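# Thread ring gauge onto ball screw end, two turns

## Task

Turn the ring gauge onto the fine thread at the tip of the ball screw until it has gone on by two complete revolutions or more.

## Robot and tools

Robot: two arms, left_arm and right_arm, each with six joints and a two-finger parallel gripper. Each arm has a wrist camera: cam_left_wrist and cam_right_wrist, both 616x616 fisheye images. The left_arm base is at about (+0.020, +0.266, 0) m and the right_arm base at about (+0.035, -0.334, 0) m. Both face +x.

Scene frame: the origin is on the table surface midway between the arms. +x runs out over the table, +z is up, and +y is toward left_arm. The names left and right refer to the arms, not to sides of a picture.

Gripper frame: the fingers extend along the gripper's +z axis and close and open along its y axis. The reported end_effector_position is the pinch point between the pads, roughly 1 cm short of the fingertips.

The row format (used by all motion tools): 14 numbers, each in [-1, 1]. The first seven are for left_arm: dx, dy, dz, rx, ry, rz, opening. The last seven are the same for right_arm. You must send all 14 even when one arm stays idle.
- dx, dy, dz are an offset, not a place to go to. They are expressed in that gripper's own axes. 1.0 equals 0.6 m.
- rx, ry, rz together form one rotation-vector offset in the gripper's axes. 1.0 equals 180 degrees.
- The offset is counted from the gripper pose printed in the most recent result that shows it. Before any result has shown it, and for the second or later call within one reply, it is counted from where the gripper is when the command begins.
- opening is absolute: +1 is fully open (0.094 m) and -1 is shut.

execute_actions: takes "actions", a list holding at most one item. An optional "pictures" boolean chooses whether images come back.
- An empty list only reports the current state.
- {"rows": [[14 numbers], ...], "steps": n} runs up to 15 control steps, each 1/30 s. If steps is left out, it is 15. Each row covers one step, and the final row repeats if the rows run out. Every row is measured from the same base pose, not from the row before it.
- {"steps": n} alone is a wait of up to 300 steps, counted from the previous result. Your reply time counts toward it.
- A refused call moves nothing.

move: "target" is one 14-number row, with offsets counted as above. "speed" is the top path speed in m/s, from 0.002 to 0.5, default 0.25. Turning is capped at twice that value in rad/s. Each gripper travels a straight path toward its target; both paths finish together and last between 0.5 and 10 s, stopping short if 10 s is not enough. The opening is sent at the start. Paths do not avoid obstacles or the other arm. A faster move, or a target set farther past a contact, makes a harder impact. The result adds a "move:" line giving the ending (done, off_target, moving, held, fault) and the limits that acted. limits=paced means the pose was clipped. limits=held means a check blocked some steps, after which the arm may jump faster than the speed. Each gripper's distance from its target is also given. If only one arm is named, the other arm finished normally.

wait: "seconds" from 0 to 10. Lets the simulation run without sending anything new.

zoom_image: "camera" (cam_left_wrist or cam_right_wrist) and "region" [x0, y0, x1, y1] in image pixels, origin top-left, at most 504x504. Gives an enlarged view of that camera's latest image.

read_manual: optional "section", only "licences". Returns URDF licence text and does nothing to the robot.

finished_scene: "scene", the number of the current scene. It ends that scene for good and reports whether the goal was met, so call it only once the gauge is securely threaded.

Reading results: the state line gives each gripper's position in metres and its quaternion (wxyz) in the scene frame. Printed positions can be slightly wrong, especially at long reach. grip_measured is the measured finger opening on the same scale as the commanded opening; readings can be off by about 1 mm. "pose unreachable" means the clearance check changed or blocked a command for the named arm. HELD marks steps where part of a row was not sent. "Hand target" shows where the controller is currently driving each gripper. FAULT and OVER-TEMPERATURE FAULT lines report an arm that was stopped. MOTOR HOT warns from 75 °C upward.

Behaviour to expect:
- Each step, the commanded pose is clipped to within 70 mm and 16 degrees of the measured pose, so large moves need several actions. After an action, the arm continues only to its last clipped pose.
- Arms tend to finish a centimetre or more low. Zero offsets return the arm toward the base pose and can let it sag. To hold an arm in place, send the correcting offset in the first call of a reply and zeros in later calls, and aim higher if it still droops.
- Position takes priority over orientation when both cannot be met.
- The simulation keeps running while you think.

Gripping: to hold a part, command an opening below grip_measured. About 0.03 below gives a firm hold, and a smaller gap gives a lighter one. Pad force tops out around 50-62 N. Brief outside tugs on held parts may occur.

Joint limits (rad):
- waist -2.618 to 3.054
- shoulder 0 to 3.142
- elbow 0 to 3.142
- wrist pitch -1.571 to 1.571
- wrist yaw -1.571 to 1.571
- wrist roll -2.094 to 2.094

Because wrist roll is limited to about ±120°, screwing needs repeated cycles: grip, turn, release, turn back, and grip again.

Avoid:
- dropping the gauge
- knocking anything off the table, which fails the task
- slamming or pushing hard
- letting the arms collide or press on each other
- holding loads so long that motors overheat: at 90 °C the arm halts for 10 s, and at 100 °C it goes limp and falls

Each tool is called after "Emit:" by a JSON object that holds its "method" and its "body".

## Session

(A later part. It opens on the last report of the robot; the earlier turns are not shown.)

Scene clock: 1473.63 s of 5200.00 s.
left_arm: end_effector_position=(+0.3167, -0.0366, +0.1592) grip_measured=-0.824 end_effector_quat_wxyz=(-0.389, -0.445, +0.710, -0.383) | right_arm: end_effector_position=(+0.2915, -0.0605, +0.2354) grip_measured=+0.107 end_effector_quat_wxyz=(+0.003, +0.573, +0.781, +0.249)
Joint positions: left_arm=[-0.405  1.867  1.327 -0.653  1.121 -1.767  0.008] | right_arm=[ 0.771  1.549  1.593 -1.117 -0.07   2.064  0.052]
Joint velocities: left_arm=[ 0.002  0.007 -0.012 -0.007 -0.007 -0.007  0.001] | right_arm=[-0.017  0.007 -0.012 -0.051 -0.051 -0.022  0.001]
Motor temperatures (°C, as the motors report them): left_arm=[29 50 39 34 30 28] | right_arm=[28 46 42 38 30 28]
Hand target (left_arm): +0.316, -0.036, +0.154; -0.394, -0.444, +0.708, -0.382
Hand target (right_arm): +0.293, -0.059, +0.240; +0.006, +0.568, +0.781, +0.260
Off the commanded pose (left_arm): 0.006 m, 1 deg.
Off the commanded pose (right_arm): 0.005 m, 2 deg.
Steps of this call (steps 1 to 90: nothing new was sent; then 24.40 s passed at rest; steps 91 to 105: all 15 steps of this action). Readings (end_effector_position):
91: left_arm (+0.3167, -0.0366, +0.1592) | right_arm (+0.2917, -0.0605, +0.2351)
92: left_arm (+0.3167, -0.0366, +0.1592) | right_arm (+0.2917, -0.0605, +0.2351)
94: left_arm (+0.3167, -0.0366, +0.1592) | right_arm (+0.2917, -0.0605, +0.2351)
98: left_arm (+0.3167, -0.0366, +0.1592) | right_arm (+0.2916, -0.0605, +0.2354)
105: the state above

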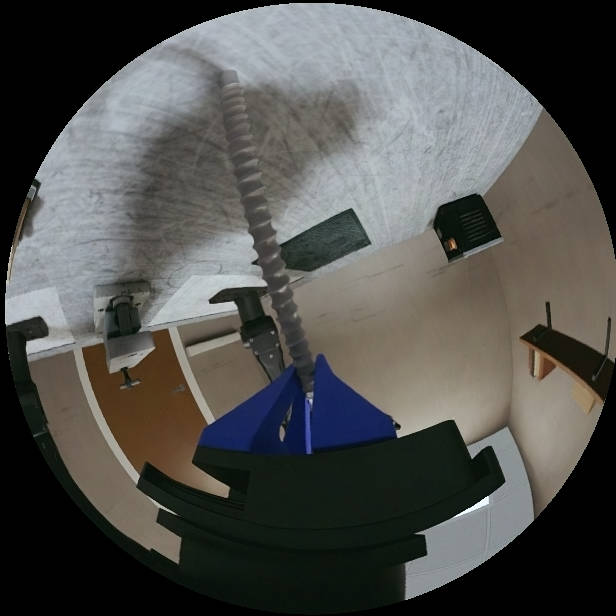

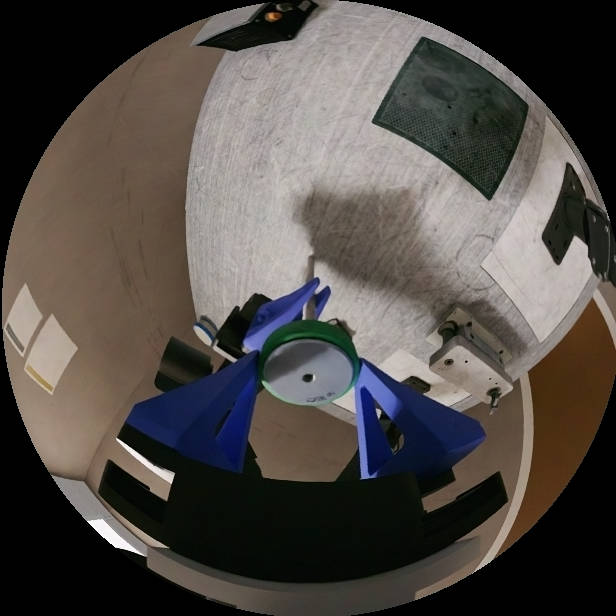

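Emit:
{"method": "execute_actions", "body": {"actions": [{"rows": [[-0.008,0.003,0.004,-0.002,0.003,-0.002,-0.87,0.0023,0.0041,-0.0013,-0.0045,0.0025,0,0.14],[-0.008,0.003,0.004,-0.002,0.003,-0.002,-0.87,0.0023,0.0041,-0.0013,-0.0045,0.0025,0,0.19],[-0.008,0.003,0.004,-0.002,0.003,-0.002,-0.87,0.0026,0.0039,-0.0013,-0.0035,0.0048,-0.03,0.25],[-0.008,0.003,0.004,-0.002,0.003,-0.002,-0.87,0.0029,0.0037,-0.0013,-0.0025,0.0072,-0.07,0.3],[-0.008,0.003,0.004,-0.002,0.003,-0.002,-0.87,0.0031,0.0036,-0.0013,-0.035,0.074,-0.9,0.3]], "steps": 15}], "pictures": false}}

Emit:
{"method": "execute_actions", "body": {"actions": [{"rows": [[-0.008,0.003,0.004,-0.002,0.003,-0.002,-0.87,0.0008,0.0047,-0.0013,-0.069,0.045,-0.9,0.3]], "steps": 15}], "pictures": false}}

Emit:
{"method": "execute_actions", "body": {"actions": [{"rows": [[-0.008,0.003,0.004,-0.002,0.003,-0.002,-0.87,-0.0025,0.0041,-0.0013,-0.081,-0.011,-0.9,0.3]], "steps": 15}], "pictures": false}}

Emit:
{"method": "execute_actions", "body": {"actions": [{"rows": [[-0.008,0.003,0.004,-0.002,0.003,-0.002,-0.87,-0.0046,0.0014,-0.0013,-0.054,-0.062,-0.9,0.3]], "steps": 15}], "pictures": false}}

Emit:
{"method": "execute_actions", "body": {"actions": [{"rows": [[-0.008,0.003,0.004,-0.002,0.003,-0.002,-0.87,-0.0044,-0.002,-0.0013,0,-0.082,-0.9,0.3]], "steps": 15}], "pictures": false}}

Emit:
{"method": "execute_actions", "body": {"actions": [{"rows": [[-0.008,0.003,0.004,-0.002,0.003,-0.002,-0.87,-0.002,-0.0044,-0.0013,0.049,-0.065,-0.9,0.3]], "steps": 9}], "pictures": false}}

Emit:
{"method": "wait", "body": {"seconds": 0.4}}

Emit:
{"method": "zoom_image", "body": {"camera": "cam_right_wrist", "region": [230, 230, 390, 430]}}

Scene clock: 1502.93 s of 5200.00 s.
left_arm: end_effector_position=(+0.3167, -0.0366, +0.1592) grip_measured=-0.824 end_effector_quat_wxyz=(-0.389, -0.445, +0.710, -0.383) | right_arm: end_effector_position=(+0.2929, -0.0568, +0.2334) grip_measured=+0.297 end_effector_quat_wxyz=(+0.070, +0.334, +0.907, +0.245)
Joint positions: left_arm=[-0.405  1.867  1.327 -0.653  1.121 -1.767  0.008] | right_arm=[ 0.771  1.549  1.579 -1.09  -0.079  1.505  0.061]
Joint velocities: left_arm=[ 0.032  0.002 -0.022 -0.022  0.051 -0.022 -0.001] | right_arm=[ 0.007 -0.022  0.012 -0.022  0.051 -1.341  0.002]
Motor temperatures (°C, as the motors report them): left_arm=[29 50 39 34 30 28] | right_arm=[28 46 43 37 30 28]
Hand target (left_arm): +0.316, -0.036, +0.154; -0.394, -0.444, +0.708, -0.382
Hand target (right_arm): +0.293, -0.059, +0.237; +0.096, +0.238, +0.935, +0.244
Off the commanded pose (left_arm): 0.006 m, 1 deg.
Off the commanded pose (right_arm): 0.004 m, 131 deg; orientation clipped at the last step of the last action.
Steps of this call (steps 1 to 90: nothing new was sent; then 25.80 s passed at rest; steps 91 to 105: all 15 steps of this action). Readings (end_effector_position):
91: left_arm (+0.3167, -0.0366, +0.1592) | right_arm (+0.2917, -0.0604, +0.2355)
92: left_arm (+0.3167, -0.0366, +0.1592) | right_arm (+0.2920, -0.0601, +0.2357)
94: left_arm (+0.3167, -0.0366, +0.1592) | right_arm (+0.2922, -0.0593, +0.2361)
98: left_arm (+0.3167, -0.0366, +0.1592) | right_arm (+0.2938, -0.0576, +0.2370)
105: the state above

Scene clock: 1503.43 s of 5200.00 s.
left_arm: end_effector_position=(+0.3167, -0.0366, +0.1592) grip_measured=-0.824 end_effector_quat_wxyz=(-0.389, -0.445, +0.710, -0.383) | right_arm: end_effector_position=(+0.2935, -0.0553, +0.2343) grip_measured=+0.297 end_effector_quat_wxyz=(+0.151, +0.001, +0.966, +0.210)
Joint positions: left_arm=[-0.405  1.867  1.327 -0.653  1.121 -1.767  0.008] | right_arm=[ 0.771  1.549  1.579 -1.083 -0.083  0.805  0.061]
Joint velocities: left_arm=[ 0.027  0.002 -0.002  0.007  0.007  0.007  0.001] | right_arm=[-0.002 -0.017  0.002 -0.022 -0.007 -1.341 -0.   ]
Motor temperatures (°C, as the motors report them): left_arm=[29 50 39 34 30 28] | right_arm=[28 46 43 37 30 28]
Hand target (left_arm): +0.316, -0.036, +0.154; -0.394, -0.444, +0.708, -0.382
Hand target (right_arm): +0.294, -0.055, +0.236; +0.174, -0.098, +0.959, +0.201
Off the commanded pose (left_arm): 0.006 m, 1 deg.
Off the commanded pose (right_arm): 0.001 m, 123 deg; orientation clipped at the last step of the last action.
Steps of this call (steps 1 to 15: all 15 steps of this action). Readings (end_effector_position):
1: left_arm (+0.3167, -0.0366, +0.1592) | right_arm (+0.2930, -0.0565, +0.2336)
2: left_arm (+0.3167, -0.0366, +0.1592) | right_arm (+0.2934, -0.0562, +0.2339)
4: left_arm (+0.3167, -0.0366, +0.1592) | right_arm (+0.2939, -0.0556, +0.2343)
8: left_arm (+0.3167, -0.0366, +0.1592) | right_arm (+0.2936, -0.0554, +0.2343)
15: the state above

Scene clock: 1503.93 s of 5200.00 s.
left_arm: end_effector_position=(+0.3167, -0.0366, +0.1592) grip_measured=-0.824 end_effector_quat_wxyz=(-0.389, -0.445, +0.710, -0.383) | right_arm: end_effector_position=(+0.2953, -0.0531, +0.2360) grip_measured=+0.297 end_effector_quat_wxyz=(+0.220, -0.332, +0.905, +0.149)
Joint positions: left_arm=[-0.405  1.867  1.327 -0.653  1.121 -1.767  0.008] | right_arm=[ 0.771  1.549  1.579 -1.07  -0.085  0.1    0.061]
Joint velocities: left_arm=[ 0.002 -0.022  0.002  0.037 -0.022  0.051 -0.   ] | right_arm=[-0.012 -0.002 -0.027  0.022  0.022 -1.355 -0.   ]
Motor temperatures (°C, as the motors report them): left_arm=[29 50 39 34 30 28] | right_arm=[28 46 43 37 30 28]
Hand target (left_arm): +0.316, -0.036, +0.154; -0.394, -0.444, +0.708, -0.382
Hand target (right_arm): +0.295, -0.053, +0.236; +0.237, -0.423, +0.865, +0.131
Off the commanded pose (left_arm): 0.006 m, 1 deg.
Off the commanded pose (right_arm): 0.001 m, 122 deg; orientation clipped at the last step of the last action.
Steps of this call (steps 1 to 15: all 15 steps of this action). Readings (end_effector_position):
1: left_arm (+0.3167, -0.0366, +0.1592) | right_arm (+0.2935, -0.0553, +0.2343)
2: left_arm (+0.3167, -0.0366, +0.1592) | right_arm (+0.2935, -0.0553, +0.2343)
4: left_arm (+0.3167, -0.0366, +0.1592) | right_arm (+0.2936, -0.0551, +0.2344)
8: left_arm (+0.3167, -0.0366, +0.1592) | right_arm (+0.2942, -0.0546, +0.2349)
15: the state above

Scene clock: 1504.43 s of 5200.00 s.
left_arm: end_effector_position=(+0.3167, -0.0366, +0.1592) grip_measured=-0.824 end_effector_quat_wxyz=(-0.389, -0.445, +0.710, -0.383) | right_arm: end_effector_position=(+0.2972, -0.0512, +0.2345) grip_measured=+0.297 end_effector_quat_wxyz=(+0.262, -0.626, +0.732, +0.063)
Joint positions: left_arm=[-0.405  1.867  1.327 -0.653  1.121 -1.767  0.008] | right_arm=[ 0.771  1.549  1.568 -1.05  -0.085 -0.612  0.061]
Joint velocities: left_arm=[ 0.012 -0.032 -0.007 -0.022  0.066 -0.051 -0.   ] | right_arm=[-0.007  0.007 -0.022  0.037 -0.037 -1.399 -0.001]
Motor temperatures (°C, as the motors report them): left_arm=[29 50 39 34 30 28] | right_arm=[28 46 43 37 30 28]
Hand target (left_arm): +0.316, -0.036, +0.154; -0.394, -0.444, +0.708, -0.382
Hand target (right_arm): +0.296, -0.051, +0.238; +0.274, -0.696, +0.662, +0.040
Off the commanded pose (left_arm): 0.006 m, 1 deg.
Off the commanded pose (right_arm): 0.004 m, 122 deg; orientation clipped at the last step of the last action.
Steps of this call (steps 1 to 15: all 15 steps of this action). Readings (end_effector_position):
1: left_arm (+0.3167, -0.0366, +0.1592) | right_arm (+0.2955, -0.0528, +0.2362)
2: left_arm (+0.3167, -0.0366, +0.1592) | right_arm (+0.2958, -0.0526, +0.2364)
4: left_arm (+0.3167, -0.0366, +0.1592) | right_arm (+0.2963, -0.0521, +0.2368)
8: left_arm (+0.3167, -0.0366, +0.1592) | right_arm (+0.2973, -0.0511, +0.2374)
15: the state above

Scene clock: 1504.93 s of 5200.00 s.
left_arm: end_effector_position=(+0.3168, -0.0366, +0.1592) grip_measured=-0.824 end_effector_quat_wxyz=(-0.389, -0.446, +0.710, -0.383) | right_arm: end_effector_position=(+0.2921, -0.0484, +0.2343) grip_measured=+0.297 end_effector_quat_wxyz=(-0.269, +0.847, -0.459, +0.016)
Joint positions: left_arm=[-0.405  1.867  1.327 -0.652  1.121 -1.769  0.008] | right_arm=[ 0.767  1.549  1.568 -1.057 -0.123 -1.338  0.061]
Joint velocities: left_arm=[ 0.007  0.027 -0.012 -0.095  0.051 -0.051 -0.   ] | right_arm=[-0.056  0.002 -0.007 -0.095 -0.081 -1.414 -0.   ]
Motor temperatures (°C, as the motors report them): left_arm=[29 50 39 34 30 28] | right_arm=[28 46 43 37 30 28]
Hand target (left_arm): +0.316, -0.036, +0.154; -0.395, -0.445, +0.708, -0.382
Hand target (right_arm): +0.298, -0.050, +0.237; -0.274, +0.886, -0.370, +0.046
Off the commanded pose (left_arm): 0.006 m, 1 deg.
Off the commanded pose (right_arm): 0.007 m, 121 deg; orientation clipped at the last step of the last action.
Steps of this call (steps 1 to 15: all 15 steps of this action). Readings (end_effector_position):
1: left_arm (+0.3167, -0.0366, +0.1592) | right_arm (+0.2974, -0.0510, +0.2347)
2: left_arm (+0.3167, -0.0366, +0.1592) | right_arm (+0.2976, -0.0507, +0.2349)
4: left_arm (+0.3167, -0.0366, +0.1592) | right_arm (+0.2972, -0.0502, +0.2350)
8: left_arm (+0.3168, -0.0366, +0.1592) | right_arm (+0.2956, -0.0487, +0.2352)
15: the state above

Scene clock: 1505.23 s of 5200.00 s.
left_arm: end_effector_position=(+0.3168, -0.0366, +0.1592) grip_measured=-0.824 end_effector_quat_wxyz=(-0.389, -0.446, +0.710, -0.383) | right_arm: end_effector_position=(+0.2897, -0.0507, +0.2324) grip_measured=+0.297 end_effector_quat_wxyz=(-0.253, +0.926, -0.271, +0.068)
Joint positions: left_arm=[-0.405  1.867  1.327 -0.652  1.121 -1.769  0.008] | right_arm=[ 0.767  1.549  1.568 -1.072 -0.124 -1.764  0.061]
Joint velocities: left_arm=[-0.002 -0.002 -0.017  0.007 -0.037 -0.007 -0.   ] | right_arm=[-0.002  0.002 -0.002  0.007  0.066 -1.37   0.   ]
Motor temperatures (°C, as the motors report them): left_arm=[29 50 39 34 30 28] | right_arm=[28 46 43 37 30 28]
Hand target (left_arm): +0.316, -0.036, +0.154; -0.395, -0.445, +0.708, -0.382
Hand target (right_arm): +0.293, -0.047, +0.237; -0.255, +0.946, -0.173, +0.098
Off the commanded pose (left_arm): 0.006 m, 1 deg.
Off the commanded pose (right_arm): 0.007 m, 139 deg; orientation clipped at the last step of the last action.
Steps of this call (steps 1 to 9: all 9 steps of this action). Readings (end_effector_position):
1: left_arm (+0.3168, -0.0366, +0.1592) | right_arm (+0.2919, -0.0488, +0.2341)
2: left_arm (+0.3168, -0.0366, +0.1592) | right_arm (+0.2917, -0.0490, +0.2339)
4: left_arm (+0.3168, -0.0366, +0.1592) | right_arm (+0.2910, -0.0495, +0.2335)
8: left_arm (+0.3168, -0.0366, +0.1592) | right_arm (+0.2900, -0.0505, +0.2327)
9: the state above

Scene clock: 1505.63 s of 5200.00 s.
left_arm: end_effector_position=(+0.3168, -0.0366, +0.1592) grip_measured=-0.824 end_effector_quat_wxyz=(-0.389, -0.446, +0.710, -0.383) | right_arm: end_effector_position=(+0.2888, -0.0516, +0.2317) grip_measured=+0.297 end_effector_quat_wxyz=(-0.244, +0.948, -0.184, +0.090)
Joint positions: left_arm=[-0.405  1.867  1.327 -0.652  1.121 -1.769  0.008] | right_arm=[ 0.767  1.549  1.568 -1.078 -0.124 -1.95   0.061]
Joint velocities: left_arm=[-0.022  0.012  0.012 -0.095 -0.007  0.051 -0.001] | right_arm=[-0.017 -0.007  0.017 -0.051 -0.11  -0.154 -0.001]
Motor temperatures (°C, as the motors report them): left_arm=[29 50 39 34 30 28] | right_arm=[28 46 43 37 30 28]
Hand target (left_arm): +0.316, -0.036, +0.154; -0.395, -0.445, +0.708, -0.382
Hand target (right_arm): +0.293, -0.047, +0.237; -0.255, +0.946, -0.173, +0.098
Off the commanded pose (left_arm): 0.006 m, 1 deg.
Off the commanded pose (right_arm): 0.008 m, 128 deg; orientation clipped at the last step of the last action.
Steps of this call (steps 1 to 12: nothing new was sent). Readings (end_effector_position):
1: left_arm (+0.3168, -0.0366, +0.1592) | right_arm (+0.2895, -0.0509, +0.2323)
2: left_arm (+0.3168, -0.0366, +0.1592) | right_arm (+0.2894, -0.0511, +0.2321)
4: left_arm (+0.3168, -0.0366, +0.1592) | right_arm (+0.2892, -0.0513, +0.2320)
8: left_arm (+0.3168, -0.0366, +0.1592) | right_arm (+0.2889, -0.0515, +0.2318)
12: the state above

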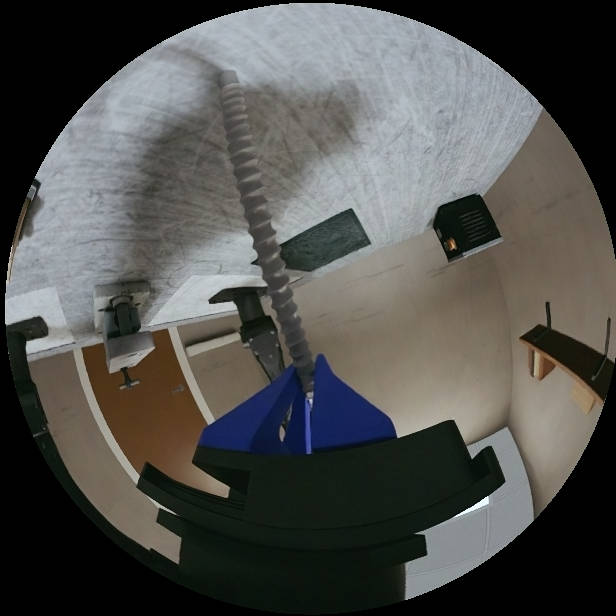

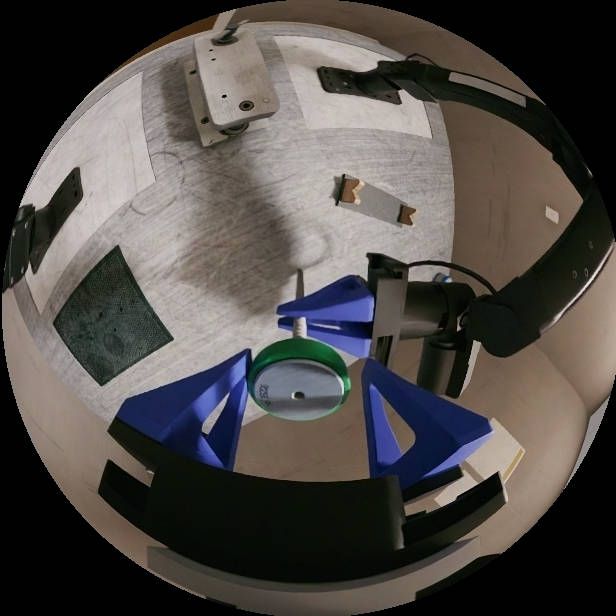

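Region (230, 230, 390, 430) of cam_right_wrist's 616x616 image, scaled by 2.520, with more detail than that image has; it fills the left 403 columns of this view, and the rest is white.

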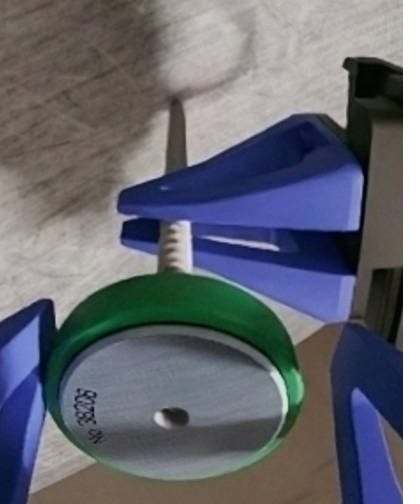

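Emit:
{"method": "execute_actions", "body": {"actions": [{"rows": [[-0.008,0.003,0.004,-0.002,0.003,-0.002,-0.87,0,0,-0.003,0,0,-0.003,0.4],[-0.008,0.003,0.004,-0.002,0.003,-0.002,-0.87,0,0,-0.003,0,0,-0.003,0.5],[-0.008,0.003,0.004,-0.002,0.003,-0.002,-0.87,0.002,0.0016,-0.004,-0.0017,0.003,-0.003,0.6],[-0.008,0.003,0.004,-0.002,0.003,-0.002,-0.87,0.004,0.0033,-0.004,-0.0034,0.006,-0.003,0.6],[-0.008,0.003,0.004,-0.002,0.003,-0.002,-0.87,0.006,0.005,-0.004,-0.0052,0.009,-0.003,0.6],[-0.008,0.003,0.004,-0.002,0.003,-0.002,-0.87,0.008,0.0066,-0.004,-0.007,0.012,-0.003,0.6],[-0.008,0.003,0.004,-0.002,0.003,-0.002,-0.87,0.0095,0.0082,-0.004,-0.0086,0.0146,-0.003,0.6]], "steps": 15}]}}

Emit:
{"method": "zoom_image", "body": {"camera": "cam_right_wrist", "region": [250, 230, 370, 410]}}

Scene clock: 1532.67 s of 5200.00 s.
left_arm: end_effector_position=(+0.3168, -0.0366, +0.1592) grip_measured=-0.824 end_effector_quat_wxyz=(-0.389, -0.446, +0.710, -0.383) | right_arm: end_effector_position=(+0.2953, -0.0576, +0.2310) grip_measured=+0.597 end_effector_quat_wxyz=(-0.230, +0.949, -0.184, +0.112)
Joint positions: left_arm=[-0.405  1.867  1.327 -0.652  1.121 -1.769  0.008] | right_arm=[ 0.767  1.549  1.568 -1.078 -0.074 -1.964  0.075]
Joint velocities: left_arm=[-0.002 -0.002 -0.022 -0.022 -0.007  0.051 -0.   ] | right_arm=[-0.012 -0.007  0.002 -0.007  0.037  0.037 -0.001]
Motor temperatures (°C, as the motors report them): left_arm=[29 50 39 34 30 28] | right_arm=[28 45 44 38 30 28]
Hand target (left_arm): +0.316, -0.036, +0.154; -0.395, -0.445, +0.708, -0.382
Hand target (right_arm): +0.292, -0.059, +0.232; -0.226, +0.950, -0.186, +0.110
Off the commanded pose (left_arm): 0.006 m, 1 deg.
Off the commanded pose (right_arm): 0.004 m, 1 deg.
Steps of this call (steps 1 to 90: nothing new was sent; then 23.53 s passed at rest; steps 91 to 105: all 15 steps of this action). Readings (end_effector_position):
91: left_arm (+0.3168, -0.0366, +0.1592) | right_arm (+0.2889, -0.0518, +0.2317)
92: left_arm (+0.3168, -0.0366, +0.1592) | right_arm (+0.2889, -0.0517, +0.2317)
94: left_arm (+0.3168, -0.0366, +0.1592) | right_arm (+0.2895, -0.0522, +0.2316)
98: left_arm (+0.3168, -0.0366, +0.1592) | right_arm (+0.2927, -0.0552, +0.2312)
105: the state above

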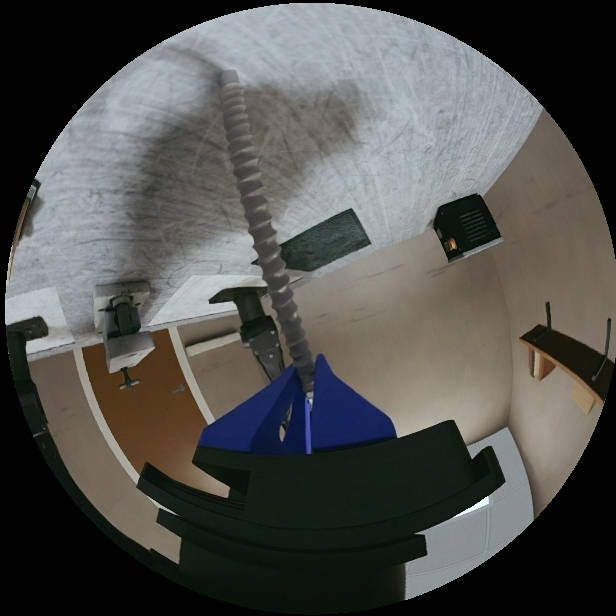

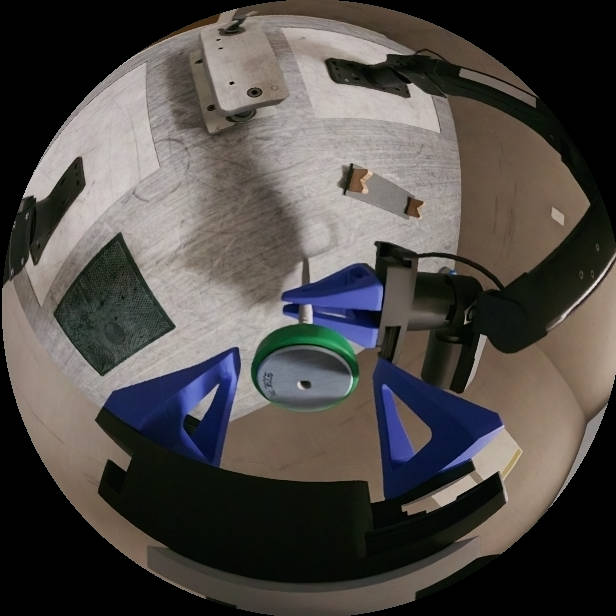

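Region (250, 230, 370, 410) of cam_right_wrist's 616x616 image, scaled by 2.800, with more detail than that image has.

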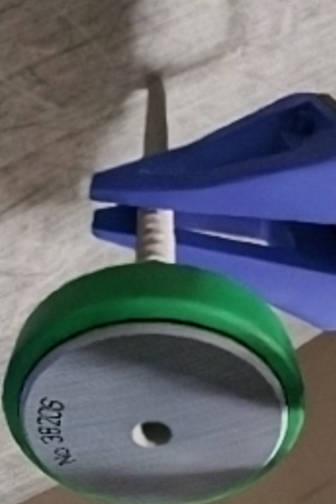

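Emit:
{"method": "execute_actions", "body": {"actions": [{"rows": [[-0.008,0.003,0.004,-0.002,0.003,-0.002,-0.87,-0.001,0.0049,-0.004,-0.0033,-0.0003,0,0.6],[-0.008,0.003,0.004,-0.002,0.003,-0.002,-0.87,-0.0013,0.0056,-0.004,-0.0039,-0.0005,0,0.6],[-0.008,0.003,0.004,-0.002,0.003,-0.002,-0.87,-0.0013,0.0056,-0.004,-0.0039,-0.0005,0,0.6],[-0.008,0.003,0.004,-0.002,0.003,-0.002,-0.87,-0.0016,0.0064,-0.004,-0.0045,-0.0008,0,0.6],[-0.008,0.003,0.004,-0.002,0.003,-0.002,-0.87,-0.0016,0.0064,-0.004,-0.0045,-0.0008,0,0.6],[-0.008,0.003,0.004,-0.002,0.003,-0.002,-0.87,-0.0016,0.0064,-0.004,-0.0045,-0.0008,0,0.6],[-0.008,0.003,0.004,-0.002,0.003,-0.002,-0.87,-0.0016,0.0064,-0.004,-0.0045,-0.0008,0,0.6],[-0.008,0.003,0.004,-0.002,0.003,-0.002,-0.87,-0.0016,0.0064,-0.004,-0.0045,-0.0008,0,0.6],[-0.008,0.003,0.004,-0.002,0.003,-0.002,-0.87,-0.0019,0.0071,-0.004,-0.0051,-0.001,0,0.6],[-0.008,0.003,0.004,-0.002,0.003,-0.002,-0.87,-0.0022,0.0079,-0.004,-0.0057,-0.0012,0,0.6]], "steps": 15}], "pictures": false}}

Scene clock: 1556.37 s of 5200.00 s.
left_arm: end_effector_position=(+0.3168, -0.0366, +0.1592) grip_measured=-0.824 end_effector_quat_wxyz=(-0.389, -0.446, +0.710, -0.383) | right_arm: end_effector_position=(+0.2950, -0.0591, +0.2302) grip_measured=+0.597 end_effector_quat_wxyz=(-0.226, +0.950, -0.185, +0.112)
Joint positions: left_arm=[-0.405  1.867  1.327 -0.652  1.121 -1.769  0.008] | right_arm=[ 0.767  1.549  1.568 -1.084 -0.07  -1.964  0.075]
Joint velocities: left_arm=[-0.027  0.012 -0.002  0.037  0.037 -0.022  0.   ] | right_arm=[-0.012 -0.002 -0.002 -0.007 -0.051 -0.022 -0.   ]
Motor temperatures (°C, as the motors report them): left_arm=[29 50 39 34 30 28] | right_arm=[28 45 44 36 30 28]
Hand target (left_arm): +0.316, -0.036, +0.154; -0.395, -0.445, +0.708, -0.382
Hand target (right_arm): +0.292, -0.062, +0.231; -0.222, +0.951, -0.184, +0.108
Off the commanded pose (left_arm): 0.006 m, 1 deg.
Off the commanded pose (right_arm): 0.004 m, 1 deg.
Steps of this call (steps 1 to 90: nothing new was sent; then 20.20 s passed at rest; steps 91 to 105: all 15 steps of this action). Readings (end_effector_position):
91: left_arm (+0.3168, -0.0366, +0.1592) | right_arm (+0.2959, -0.0582, +0.2309)
92: left_arm (+0.3168, -0.0366, +0.1592) | right_arm (+0.2959, -0.0582, +0.2309)
94: left_arm (+0.3168, -0.0366, +0.1592) | right_arm (+0.2958, -0.0583, +0.2308)
98: left_arm (+0.3168, -0.0366, +0.1592) | right_arm (+0.2956, -0.0585, +0.2306)
105: the state above

Emit:
{"method": "execute_actions", "body": {"actions": [{"rows": [[-0.008,0.003,0.004,-0.002,0.003,-0.002,-0.87,-0.007,0.005,-0.004,-0.0045,-0.003,-0.0025,0.6],[-0.008,0.003,0.004,-0.002,0.003,-0.002,-0.87,-0.0085,0.0046,-0.004,-0.0043,-0.0034,-0.003,0.6],[-0.008,0.003,0.004,-0.002,0.003,-0.002,-0.87,-0.0099,0.0042,-0.004,-0.0042,-0.0037,-0.0037,0.6]], "steps": 15}]}}

Emit:
{"method": "zoom_image", "body": {"camera": "cam_right_wrist", "region": [250, 230, 370, 410]}}

Scene clock: 1571.73 s of 5200.00 s.
left_arm: end_effector_position=(+0.3168, -0.0366, +0.1592) grip_measured=-0.824 end_effector_quat_wxyz=(-0.389, -0.446, +0.710, -0.383) | right_arm: end_effector_position=(+0.2942, -0.0599, +0.2295) grip_measured=+0.597 end_effector_quat_wxyz=(-0.224, +0.951, -0.185, +0.110)
Joint positions: left_arm=[-0.405  1.867  1.327 -0.652  1.121 -1.769  0.008] | right_arm=[ 0.767  1.549  1.568 -1.089 -0.07  -1.964  0.075]
Joint velocities: left_arm=[-0.002 -0.012  0.002 -0.051  0.022  0.022 -0.   ] | right_arm=[-0.012 -0.017 -0.007 -0.037 -0.037 -0.007 -0.001]
Motor temperatures (°C, as the motors report them): left_arm=[29 50 39 34 30 28] | right_arm=[28 45 43 36 30 28]
Hand target (left_arm): +0.316, -0.036, +0.154; -0.395, -0.445, +0.708, -0.382
Hand target (right_arm): +0.288, -0.060, +0.230; -0.220, +0.953, -0.178, +0.107
Off the commanded pose (left_arm): 0.006 m, 1 deg.
Off the commanded pose (right_arm): 0.006 m, 1 deg.
Steps of this call (steps 1 to 90: nothing new was sent; then 11.87 s passed at rest; steps 91 to 105: all 15 steps of this action). Readings (end_effector_position):
91: left_arm (+0.3168, -0.0366, +0.1592) | right_arm (+0.2948, -0.0593, +0.2300)
92: left_arm (+0.3168, -0.0366, +0.1592) | right_arm (+0.2946, -0.0595, +0.2299)
94: left_arm (+0.3168, -0.0366, +0.1592) | right_arm (+0.2944, -0.0597, +0.2297)
98: left_arm (+0.3168, -0.0366, +0.1592) | right_arm (+0.2942, -0.0599, +0.2296)
105: the state above

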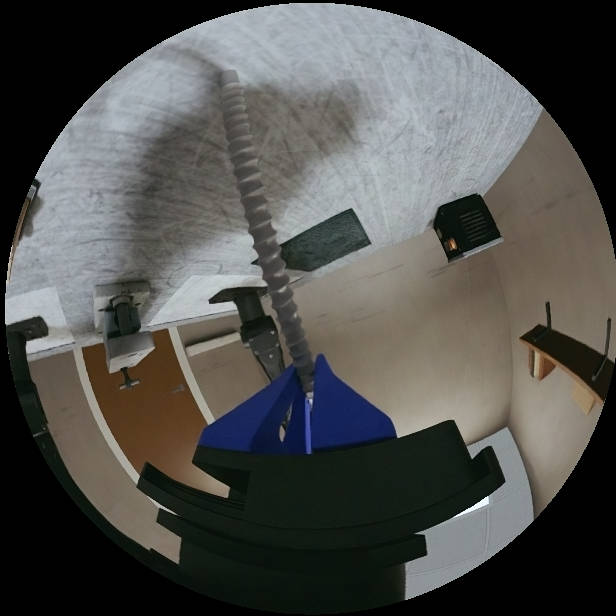

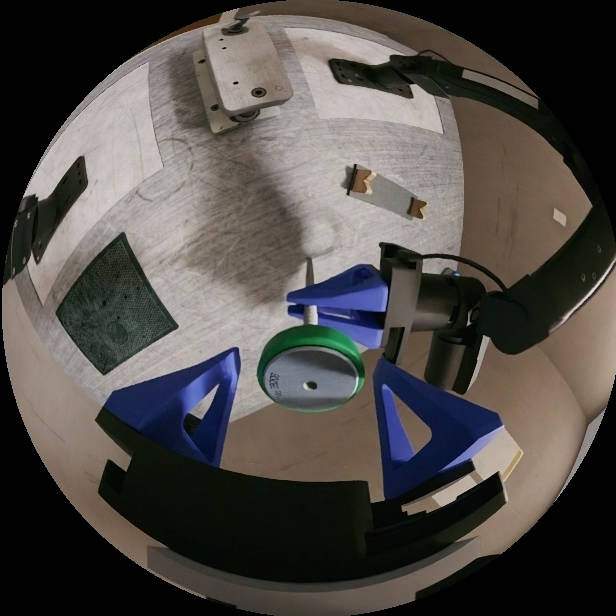

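Region (250, 230, 370, 410) of cam_right_wrist's 616x616 image, scaled by 2.800, with more detail than that image has.

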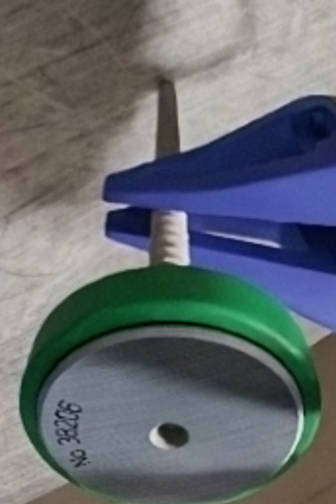

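Emit:
{"method": "execute_actions", "body": {"actions": [{"rows": [[-0.008,0.003,0.004,-0.002,0.003,-0.002,-0.87,-0.004,-0.001,-0.004,0.0016,-0.004,0,0.5],[-0.008,0.003,0.004,-0.002,0.003,-0.002,-0.87,-0.005,-0.0013,-0.004,0.002,-0.005,0,0.4],[-0.008,0.003,0.004,-0.002,0.003,-0.002,-0.87,-0.0058,-0.0016,-0.004,0.0024,-0.0059,0,0.3]], "steps": 15}]}}

Emit:
{"method": "zoom_image", "body": {"camera": "cam_right_wrist", "region": [250, 230, 370, 410]}}

Scene clock: 1585.87 s of 5200.00 s.
left_arm: end_effector_position=(+0.3168, -0.0366, +0.1592) grip_measured=-0.824 end_effector_quat_wxyz=(-0.389, -0.446, +0.710, -0.383) | right_arm: end_effector_position=(+0.2934, -0.0593, +0.2295) grip_measured=+0.303 end_effector_quat_wxyz=(-0.225, +0.951, -0.184, +0.108)
Joint positions: left_arm=[-0.405  1.867  1.327 -0.652  1.121 -1.769  0.008] | right_arm=[ 0.767  1.549  1.568 -1.09  -0.076 -1.964  0.061]
Joint velocities: left_arm=[-0.007 -0.007 -0.012 -0.081  0.022 -0.007 -0.   ] | right_arm=[ 0.007 -0.012 -0.007  0.022 -0.037 -0.051 -0.001]
Motor temperatures (°C, as the motors report them): left_arm=[29 50 39 34 30 28] | right_arm=[28 45 44 36 30 28]
Hand target (left_arm): +0.316, -0.036, +0.154; -0.395, -0.445, +0.708, -0.382
Hand target (right_arm): +0.291, -0.059, +0.232; -0.229, +0.951, -0.182, +0.103
Off the commanded pose (left_arm): 0.006 m, 1 deg.
Off the commanded pose (right_arm): 0.004 m, 1 deg.
Steps of this call (steps 1 to 90: nothing new was sent; then 10.63 s passed at rest; steps 91 to 105: all 15 steps of this action). Readings (end_effector_position):
91: left_arm (+0.3168, -0.0366, +0.1592) | right_arm (+0.2941, -0.0600, +0.2295)
92: left_arm (+0.3168, -0.0366, +0.1592) | right_arm (+0.2940, -0.0599, +0.2295)
94: left_arm (+0.3168, -0.0366, +0.1592) | right_arm (+0.2938, -0.0597, +0.2295)
98: left_arm (+0.3168, -0.0366, +0.1592) | right_arm (+0.2935, -0.0594, +0.2295)
105: the state above

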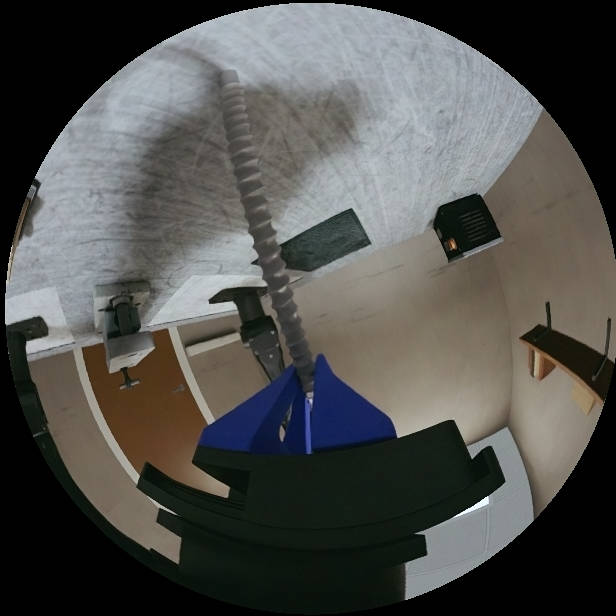

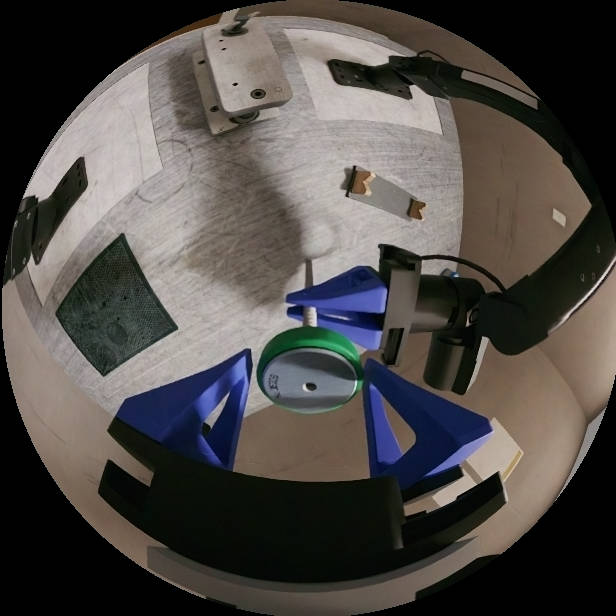

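Region (250, 230, 370, 410) of cam_right_wrist's 616x616 image, scaled by 2.800, with more detail than that image has.

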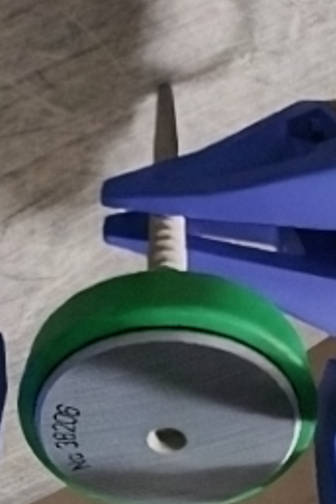

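Emit:
{"method": "execute_actions", "body": {"actions": [{"rows": [[-0.008,0.003,0.004,-0.002,0.003,-0.002,-0.87,-0.0002,-0.0034,-0.0018,0.0036,-0.0003,0,0.24],[-0.008,0.003,0.004,-0.002,0.003,-0.002,-0.87,-0.0002,-0.0034,-0.0018,0.0036,-0.0003,0,0.18],[-0.008,0.003,0.004,-0.002,0.003,-0.002,-0.87,-0.0002,-0.0034,-0.0018,0.0036,-0.0003,0,0.14],[-0.008,0.003,0.004,-0.002,0.003,-0.002,-0.87,-0.0002,-0.0034,-0.0018,0.0036,-0.0003,0,0.12],[-0.008,0.003,0.004,-0.002,0.003,-0.002,-0.87,-0.0002,-0.0034,-0.0018,0.0036,-0.0003,0,0.105],[-0.008,0.003,0.004,-0.002,0.003,-0.002,-0.87,-0.0002,-0.0034,-0.0018,0.0036,-0.0003,0,0.095],[-0.008,0.003,0.004,-0.002,0.003,-0.002,-0.87,-0.0002,-0.0034,-0.0018,0.0036,-0.0003,0,0.085],[-0.008,0.003,0.004,-0.002,0.003,-0.002,-0.87,-0.0002,-0.0034,-0.0018,0.0036,-0.0003,0,0.075],[-0.008,0.003,0.004,-0.002,0.003,-0.002,-0.87,-0.0002,-0.0034,-0.0018,0.0036,-0.0003,0,0.065],[-0.008,0.003,0.004,-0.002,0.003,-0.002,-0.87,-0.0002,-0.0034,-0.0018,0.0036,-0.0003,0,0.055],[-0.008,0.003,0.004,-0.002,0.003,-0.002,-0.87,-0.0002,-0.0034,-0.0018,0.0036,-0.0003,0,0.045]], "steps": 14}], "pictures": false}}

Emit:
{"method": "execute_actions", "body": {"actions": [{"rows": [[-0.008,0.003,0.004,-0.002,0.003,-0.002,-0.87,-0.0029,0.0032,0.0049,-0.0018,0.0004,0.03,0.045],[-0.008,0.003,0.004,-0.002,0.003,-0.002,-0.87,-0.0026,0.0033,0.0049,-0.0026,0.0034,0.07,0.045],[-0.008,0.003,0.004,-0.002,0.003,-0.002,-0.87,-0.0024,0.0034,0.0049,-0.0185,0.048,0.9,0.045]], "steps": 15}], "pictures": false}}

Emit:
{"method": "execute_actions", "body": {"actions": [{"rows": [[-0.008,0.003,0.004,-0.002,0.003,-0.002,-0.87,0.0002,0.0041,0.0049,0.014,0.05,0.9,0.045]], "steps": 15}]}}

Emit:
{"method": "zoom_image", "body": {"camera": "cam_right_wrist", "region": [250, 230, 370, 410]}}

Scene clock: 1620.17 s of 5200.00 s.
left_arm: end_effector_position=(+0.3168, -0.0366, +0.1592) grip_measured=-0.824 end_effector_quat_wxyz=(-0.389, -0.446, +0.710, -0.383) | right_arm: end_effector_position=(+0.2939, -0.0587, +0.2300) grip_measured=+0.080 end_effector_quat_wxyz=(-0.227, +0.950, -0.184, +0.109)
Joint positions: left_arm=[-0.405  1.867  1.327 -0.652  1.121 -1.769  0.008] | right_arm=[ 0.767  1.549  1.568 -1.086 -0.076 -1.964  0.051]
Joint velocities: left_arm=[-0.002 -0.012  0.012  0.066 -0.007  0.081  0.   ] | right_arm=[-0.017 -0.012  0.007 -0.022  0.037 -0.022 -0.001]
Motor temperatures (°C, as the motors report them): left_arm=[29 50 39 34 30 28] | right_arm=[28 45 43 36 30 28]
Hand target (left_arm): +0.316, -0.036, +0.154; -0.395, -0.445, +0.708, -0.382
Hand target (right_arm): +0.294, -0.058, +0.231; -0.231, +0.949, -0.183, +0.109
Off the commanded pose (left_arm): 0.006 m, 1 deg.
Off the commanded pose (right_arm): 0.002 m, 0 deg.
Steps of this call (steps 1 to 90: nothing new was sent; then 30.83 s passed at rest; steps 91 to 104: all 14 steps of this action). Readings (end_effector_position):
91: left_arm (+0.3168, -0.0366, +0.1592) | right_arm (+0.2934, -0.0592, +0.2296)
92: left_arm (+0.3168, -0.0366, +0.1592) | right_arm (+0.2935, -0.0590, +0.2297)
94: left_arm (+0.3168, -0.0366, +0.1592) | right_arm (+0.2938, -0.0588, +0.2299)
98: left_arm (+0.3168, -0.0366, +0.1592) | right_arm (+0.2939, -0.0587, +0.2300)
104: the state above

Scene clock: 1620.67 s of 5200.00 s.
left_arm: end_effector_position=(+0.3168, -0.0366, +0.1592) grip_measured=-0.824 end_effector_quat_wxyz=(-0.389, -0.446, +0.710, -0.383) | right_arm: end_effector_position=(+0.2939, -0.0589, +0.2299) grip_measured=+0.080 end_effector_quat_wxyz=(-0.250, +0.840, -0.481, +0.030)
Joint positions: left_arm=[-0.405  1.867  1.327 -0.652  1.121 -1.769  0.008] | right_arm=[ 0.767  1.549  1.568 -1.087 -0.075 -1.307  0.051]
Joint velocities: left_arm=[-0.027  0.007  0.002 -0.007 -0.022 -0.022 -0.001] | right_arm=[-0.012  0.007 -0.002 -0.051  0.051  1.385  0.   ]
Motor temperatures (°C, as the motors report them): left_arm=[29 50 39 34 30 28] | right_arm=[28 45 43 36 30 28]
Hand target (left_arm): +0.316, -0.036, +0.154; -0.395, -0.445, +0.708, -0.382
Hand target (right_arm): +0.293, -0.059, +0.226; -0.247, +0.787, -0.565, +0.005
Off the commanded pose (left_arm): 0.006 m, 1 deg.
Off the commanded pose (right_arm): 0.004 m, 125 deg; orientation clipped at the last step of the last action.
Steps of this call (steps 1 to 15: all 15 steps of this action). Readings (end_effector_position):
1: left_arm (+0.3168, -0.0366, +0.1592) | right_arm (+0.2940, -0.0587, +0.2300)
2: left_arm (+0.3168, -0.0366, +0.1592) | right_arm (+0.2940, -0.0588, +0.2300)
4: left_arm (+0.3168, -0.0366, +0.1592) | right_arm (+0.2941, -0.0588, +0.2300)
8: left_arm (+0.3168, -0.0366, +0.1592) | right_arm (+0.2941, -0.0588, +0.2300)
15: the state above

Scene clock: 1621.17 s of 5200.00 s.
left_arm: end_effector_position=(+0.3168, -0.0366, +0.1592) grip_measured=-0.824 end_effector_quat_wxyz=(-0.389, -0.446, +0.710, -0.383) | right_arm: end_effector_position=(+0.2936, -0.0591, +0.2294) grip_measured=+0.080 end_effector_quat_wxyz=(+0.244, -0.621, +0.743, +0.058)
Joint positions: left_arm=[-0.405  1.867  1.327 -0.652  1.121 -1.769  0.008] | right_arm=[ 0.767  1.549  1.567 -1.087 -0.075 -0.598  0.051]
Joint velocities: left_arm=[-0.007 -0.007  0.002 -0.051 -0.022  0.051 -0.001] | right_arm=[-0.007 -0.027  0.007  0.007 -0.007  1.297 -0.   ]
Motor temperatures (°C, as the motors report them): left_arm=[29 50 39 34 30 28] | right_arm=[28 45 43 36 30 28]
Hand target (left_arm): +0.316, -0.036, +0.154; -0.395, -0.445, +0.708, -0.382
Hand target (right_arm): +0.293, -0.059, +0.226; +0.233, -0.542, +0.803, +0.081
Off the commanded pose (left_arm): 0.006 m, 1 deg.
Off the commanded pose (right_arm): 0.003 m, 122 deg; orientation clipped at the last step of the last action.
Steps of this call (steps 1 to 15: all 15 steps of this action). Readings (end_effector_position):
1: left_arm (+0.3168, -0.0366, +0.1592) | right_arm (+0.2938, -0.0590, +0.2296)
2: left_arm (+0.3168, -0.0366, +0.1592) | right_arm (+0.2938, -0.0590, +0.2295)
4: left_arm (+0.3168, -0.0366, +0.1592) | right_arm (+0.2938, -0.0590, +0.2295)
8: left_arm (+0.3168, -0.0366, +0.1592) | right_arm (+0.2938, -0.0590, +0.2295)
15: the state above

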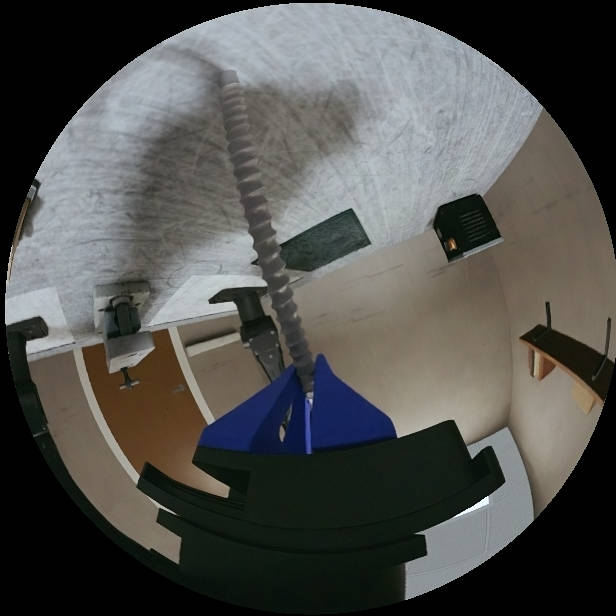

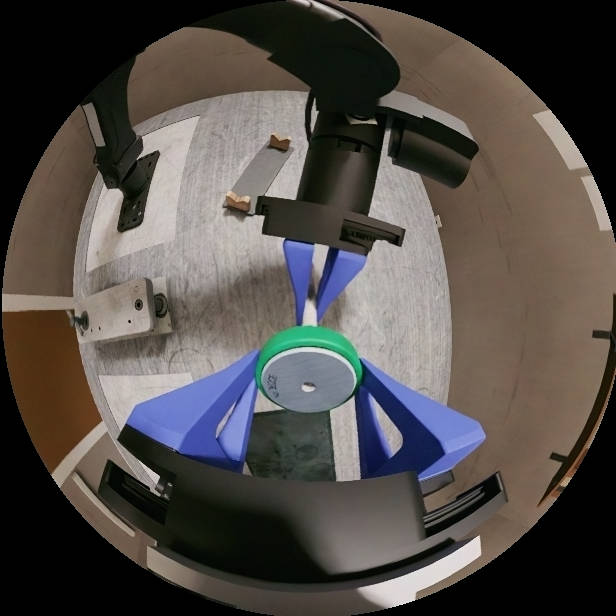

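Region (250, 230, 370, 410) of cam_right_wrist's 616x616 image, scaled by 2.800, with more detail than that image has.

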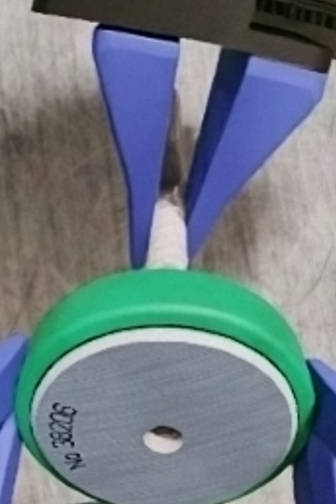

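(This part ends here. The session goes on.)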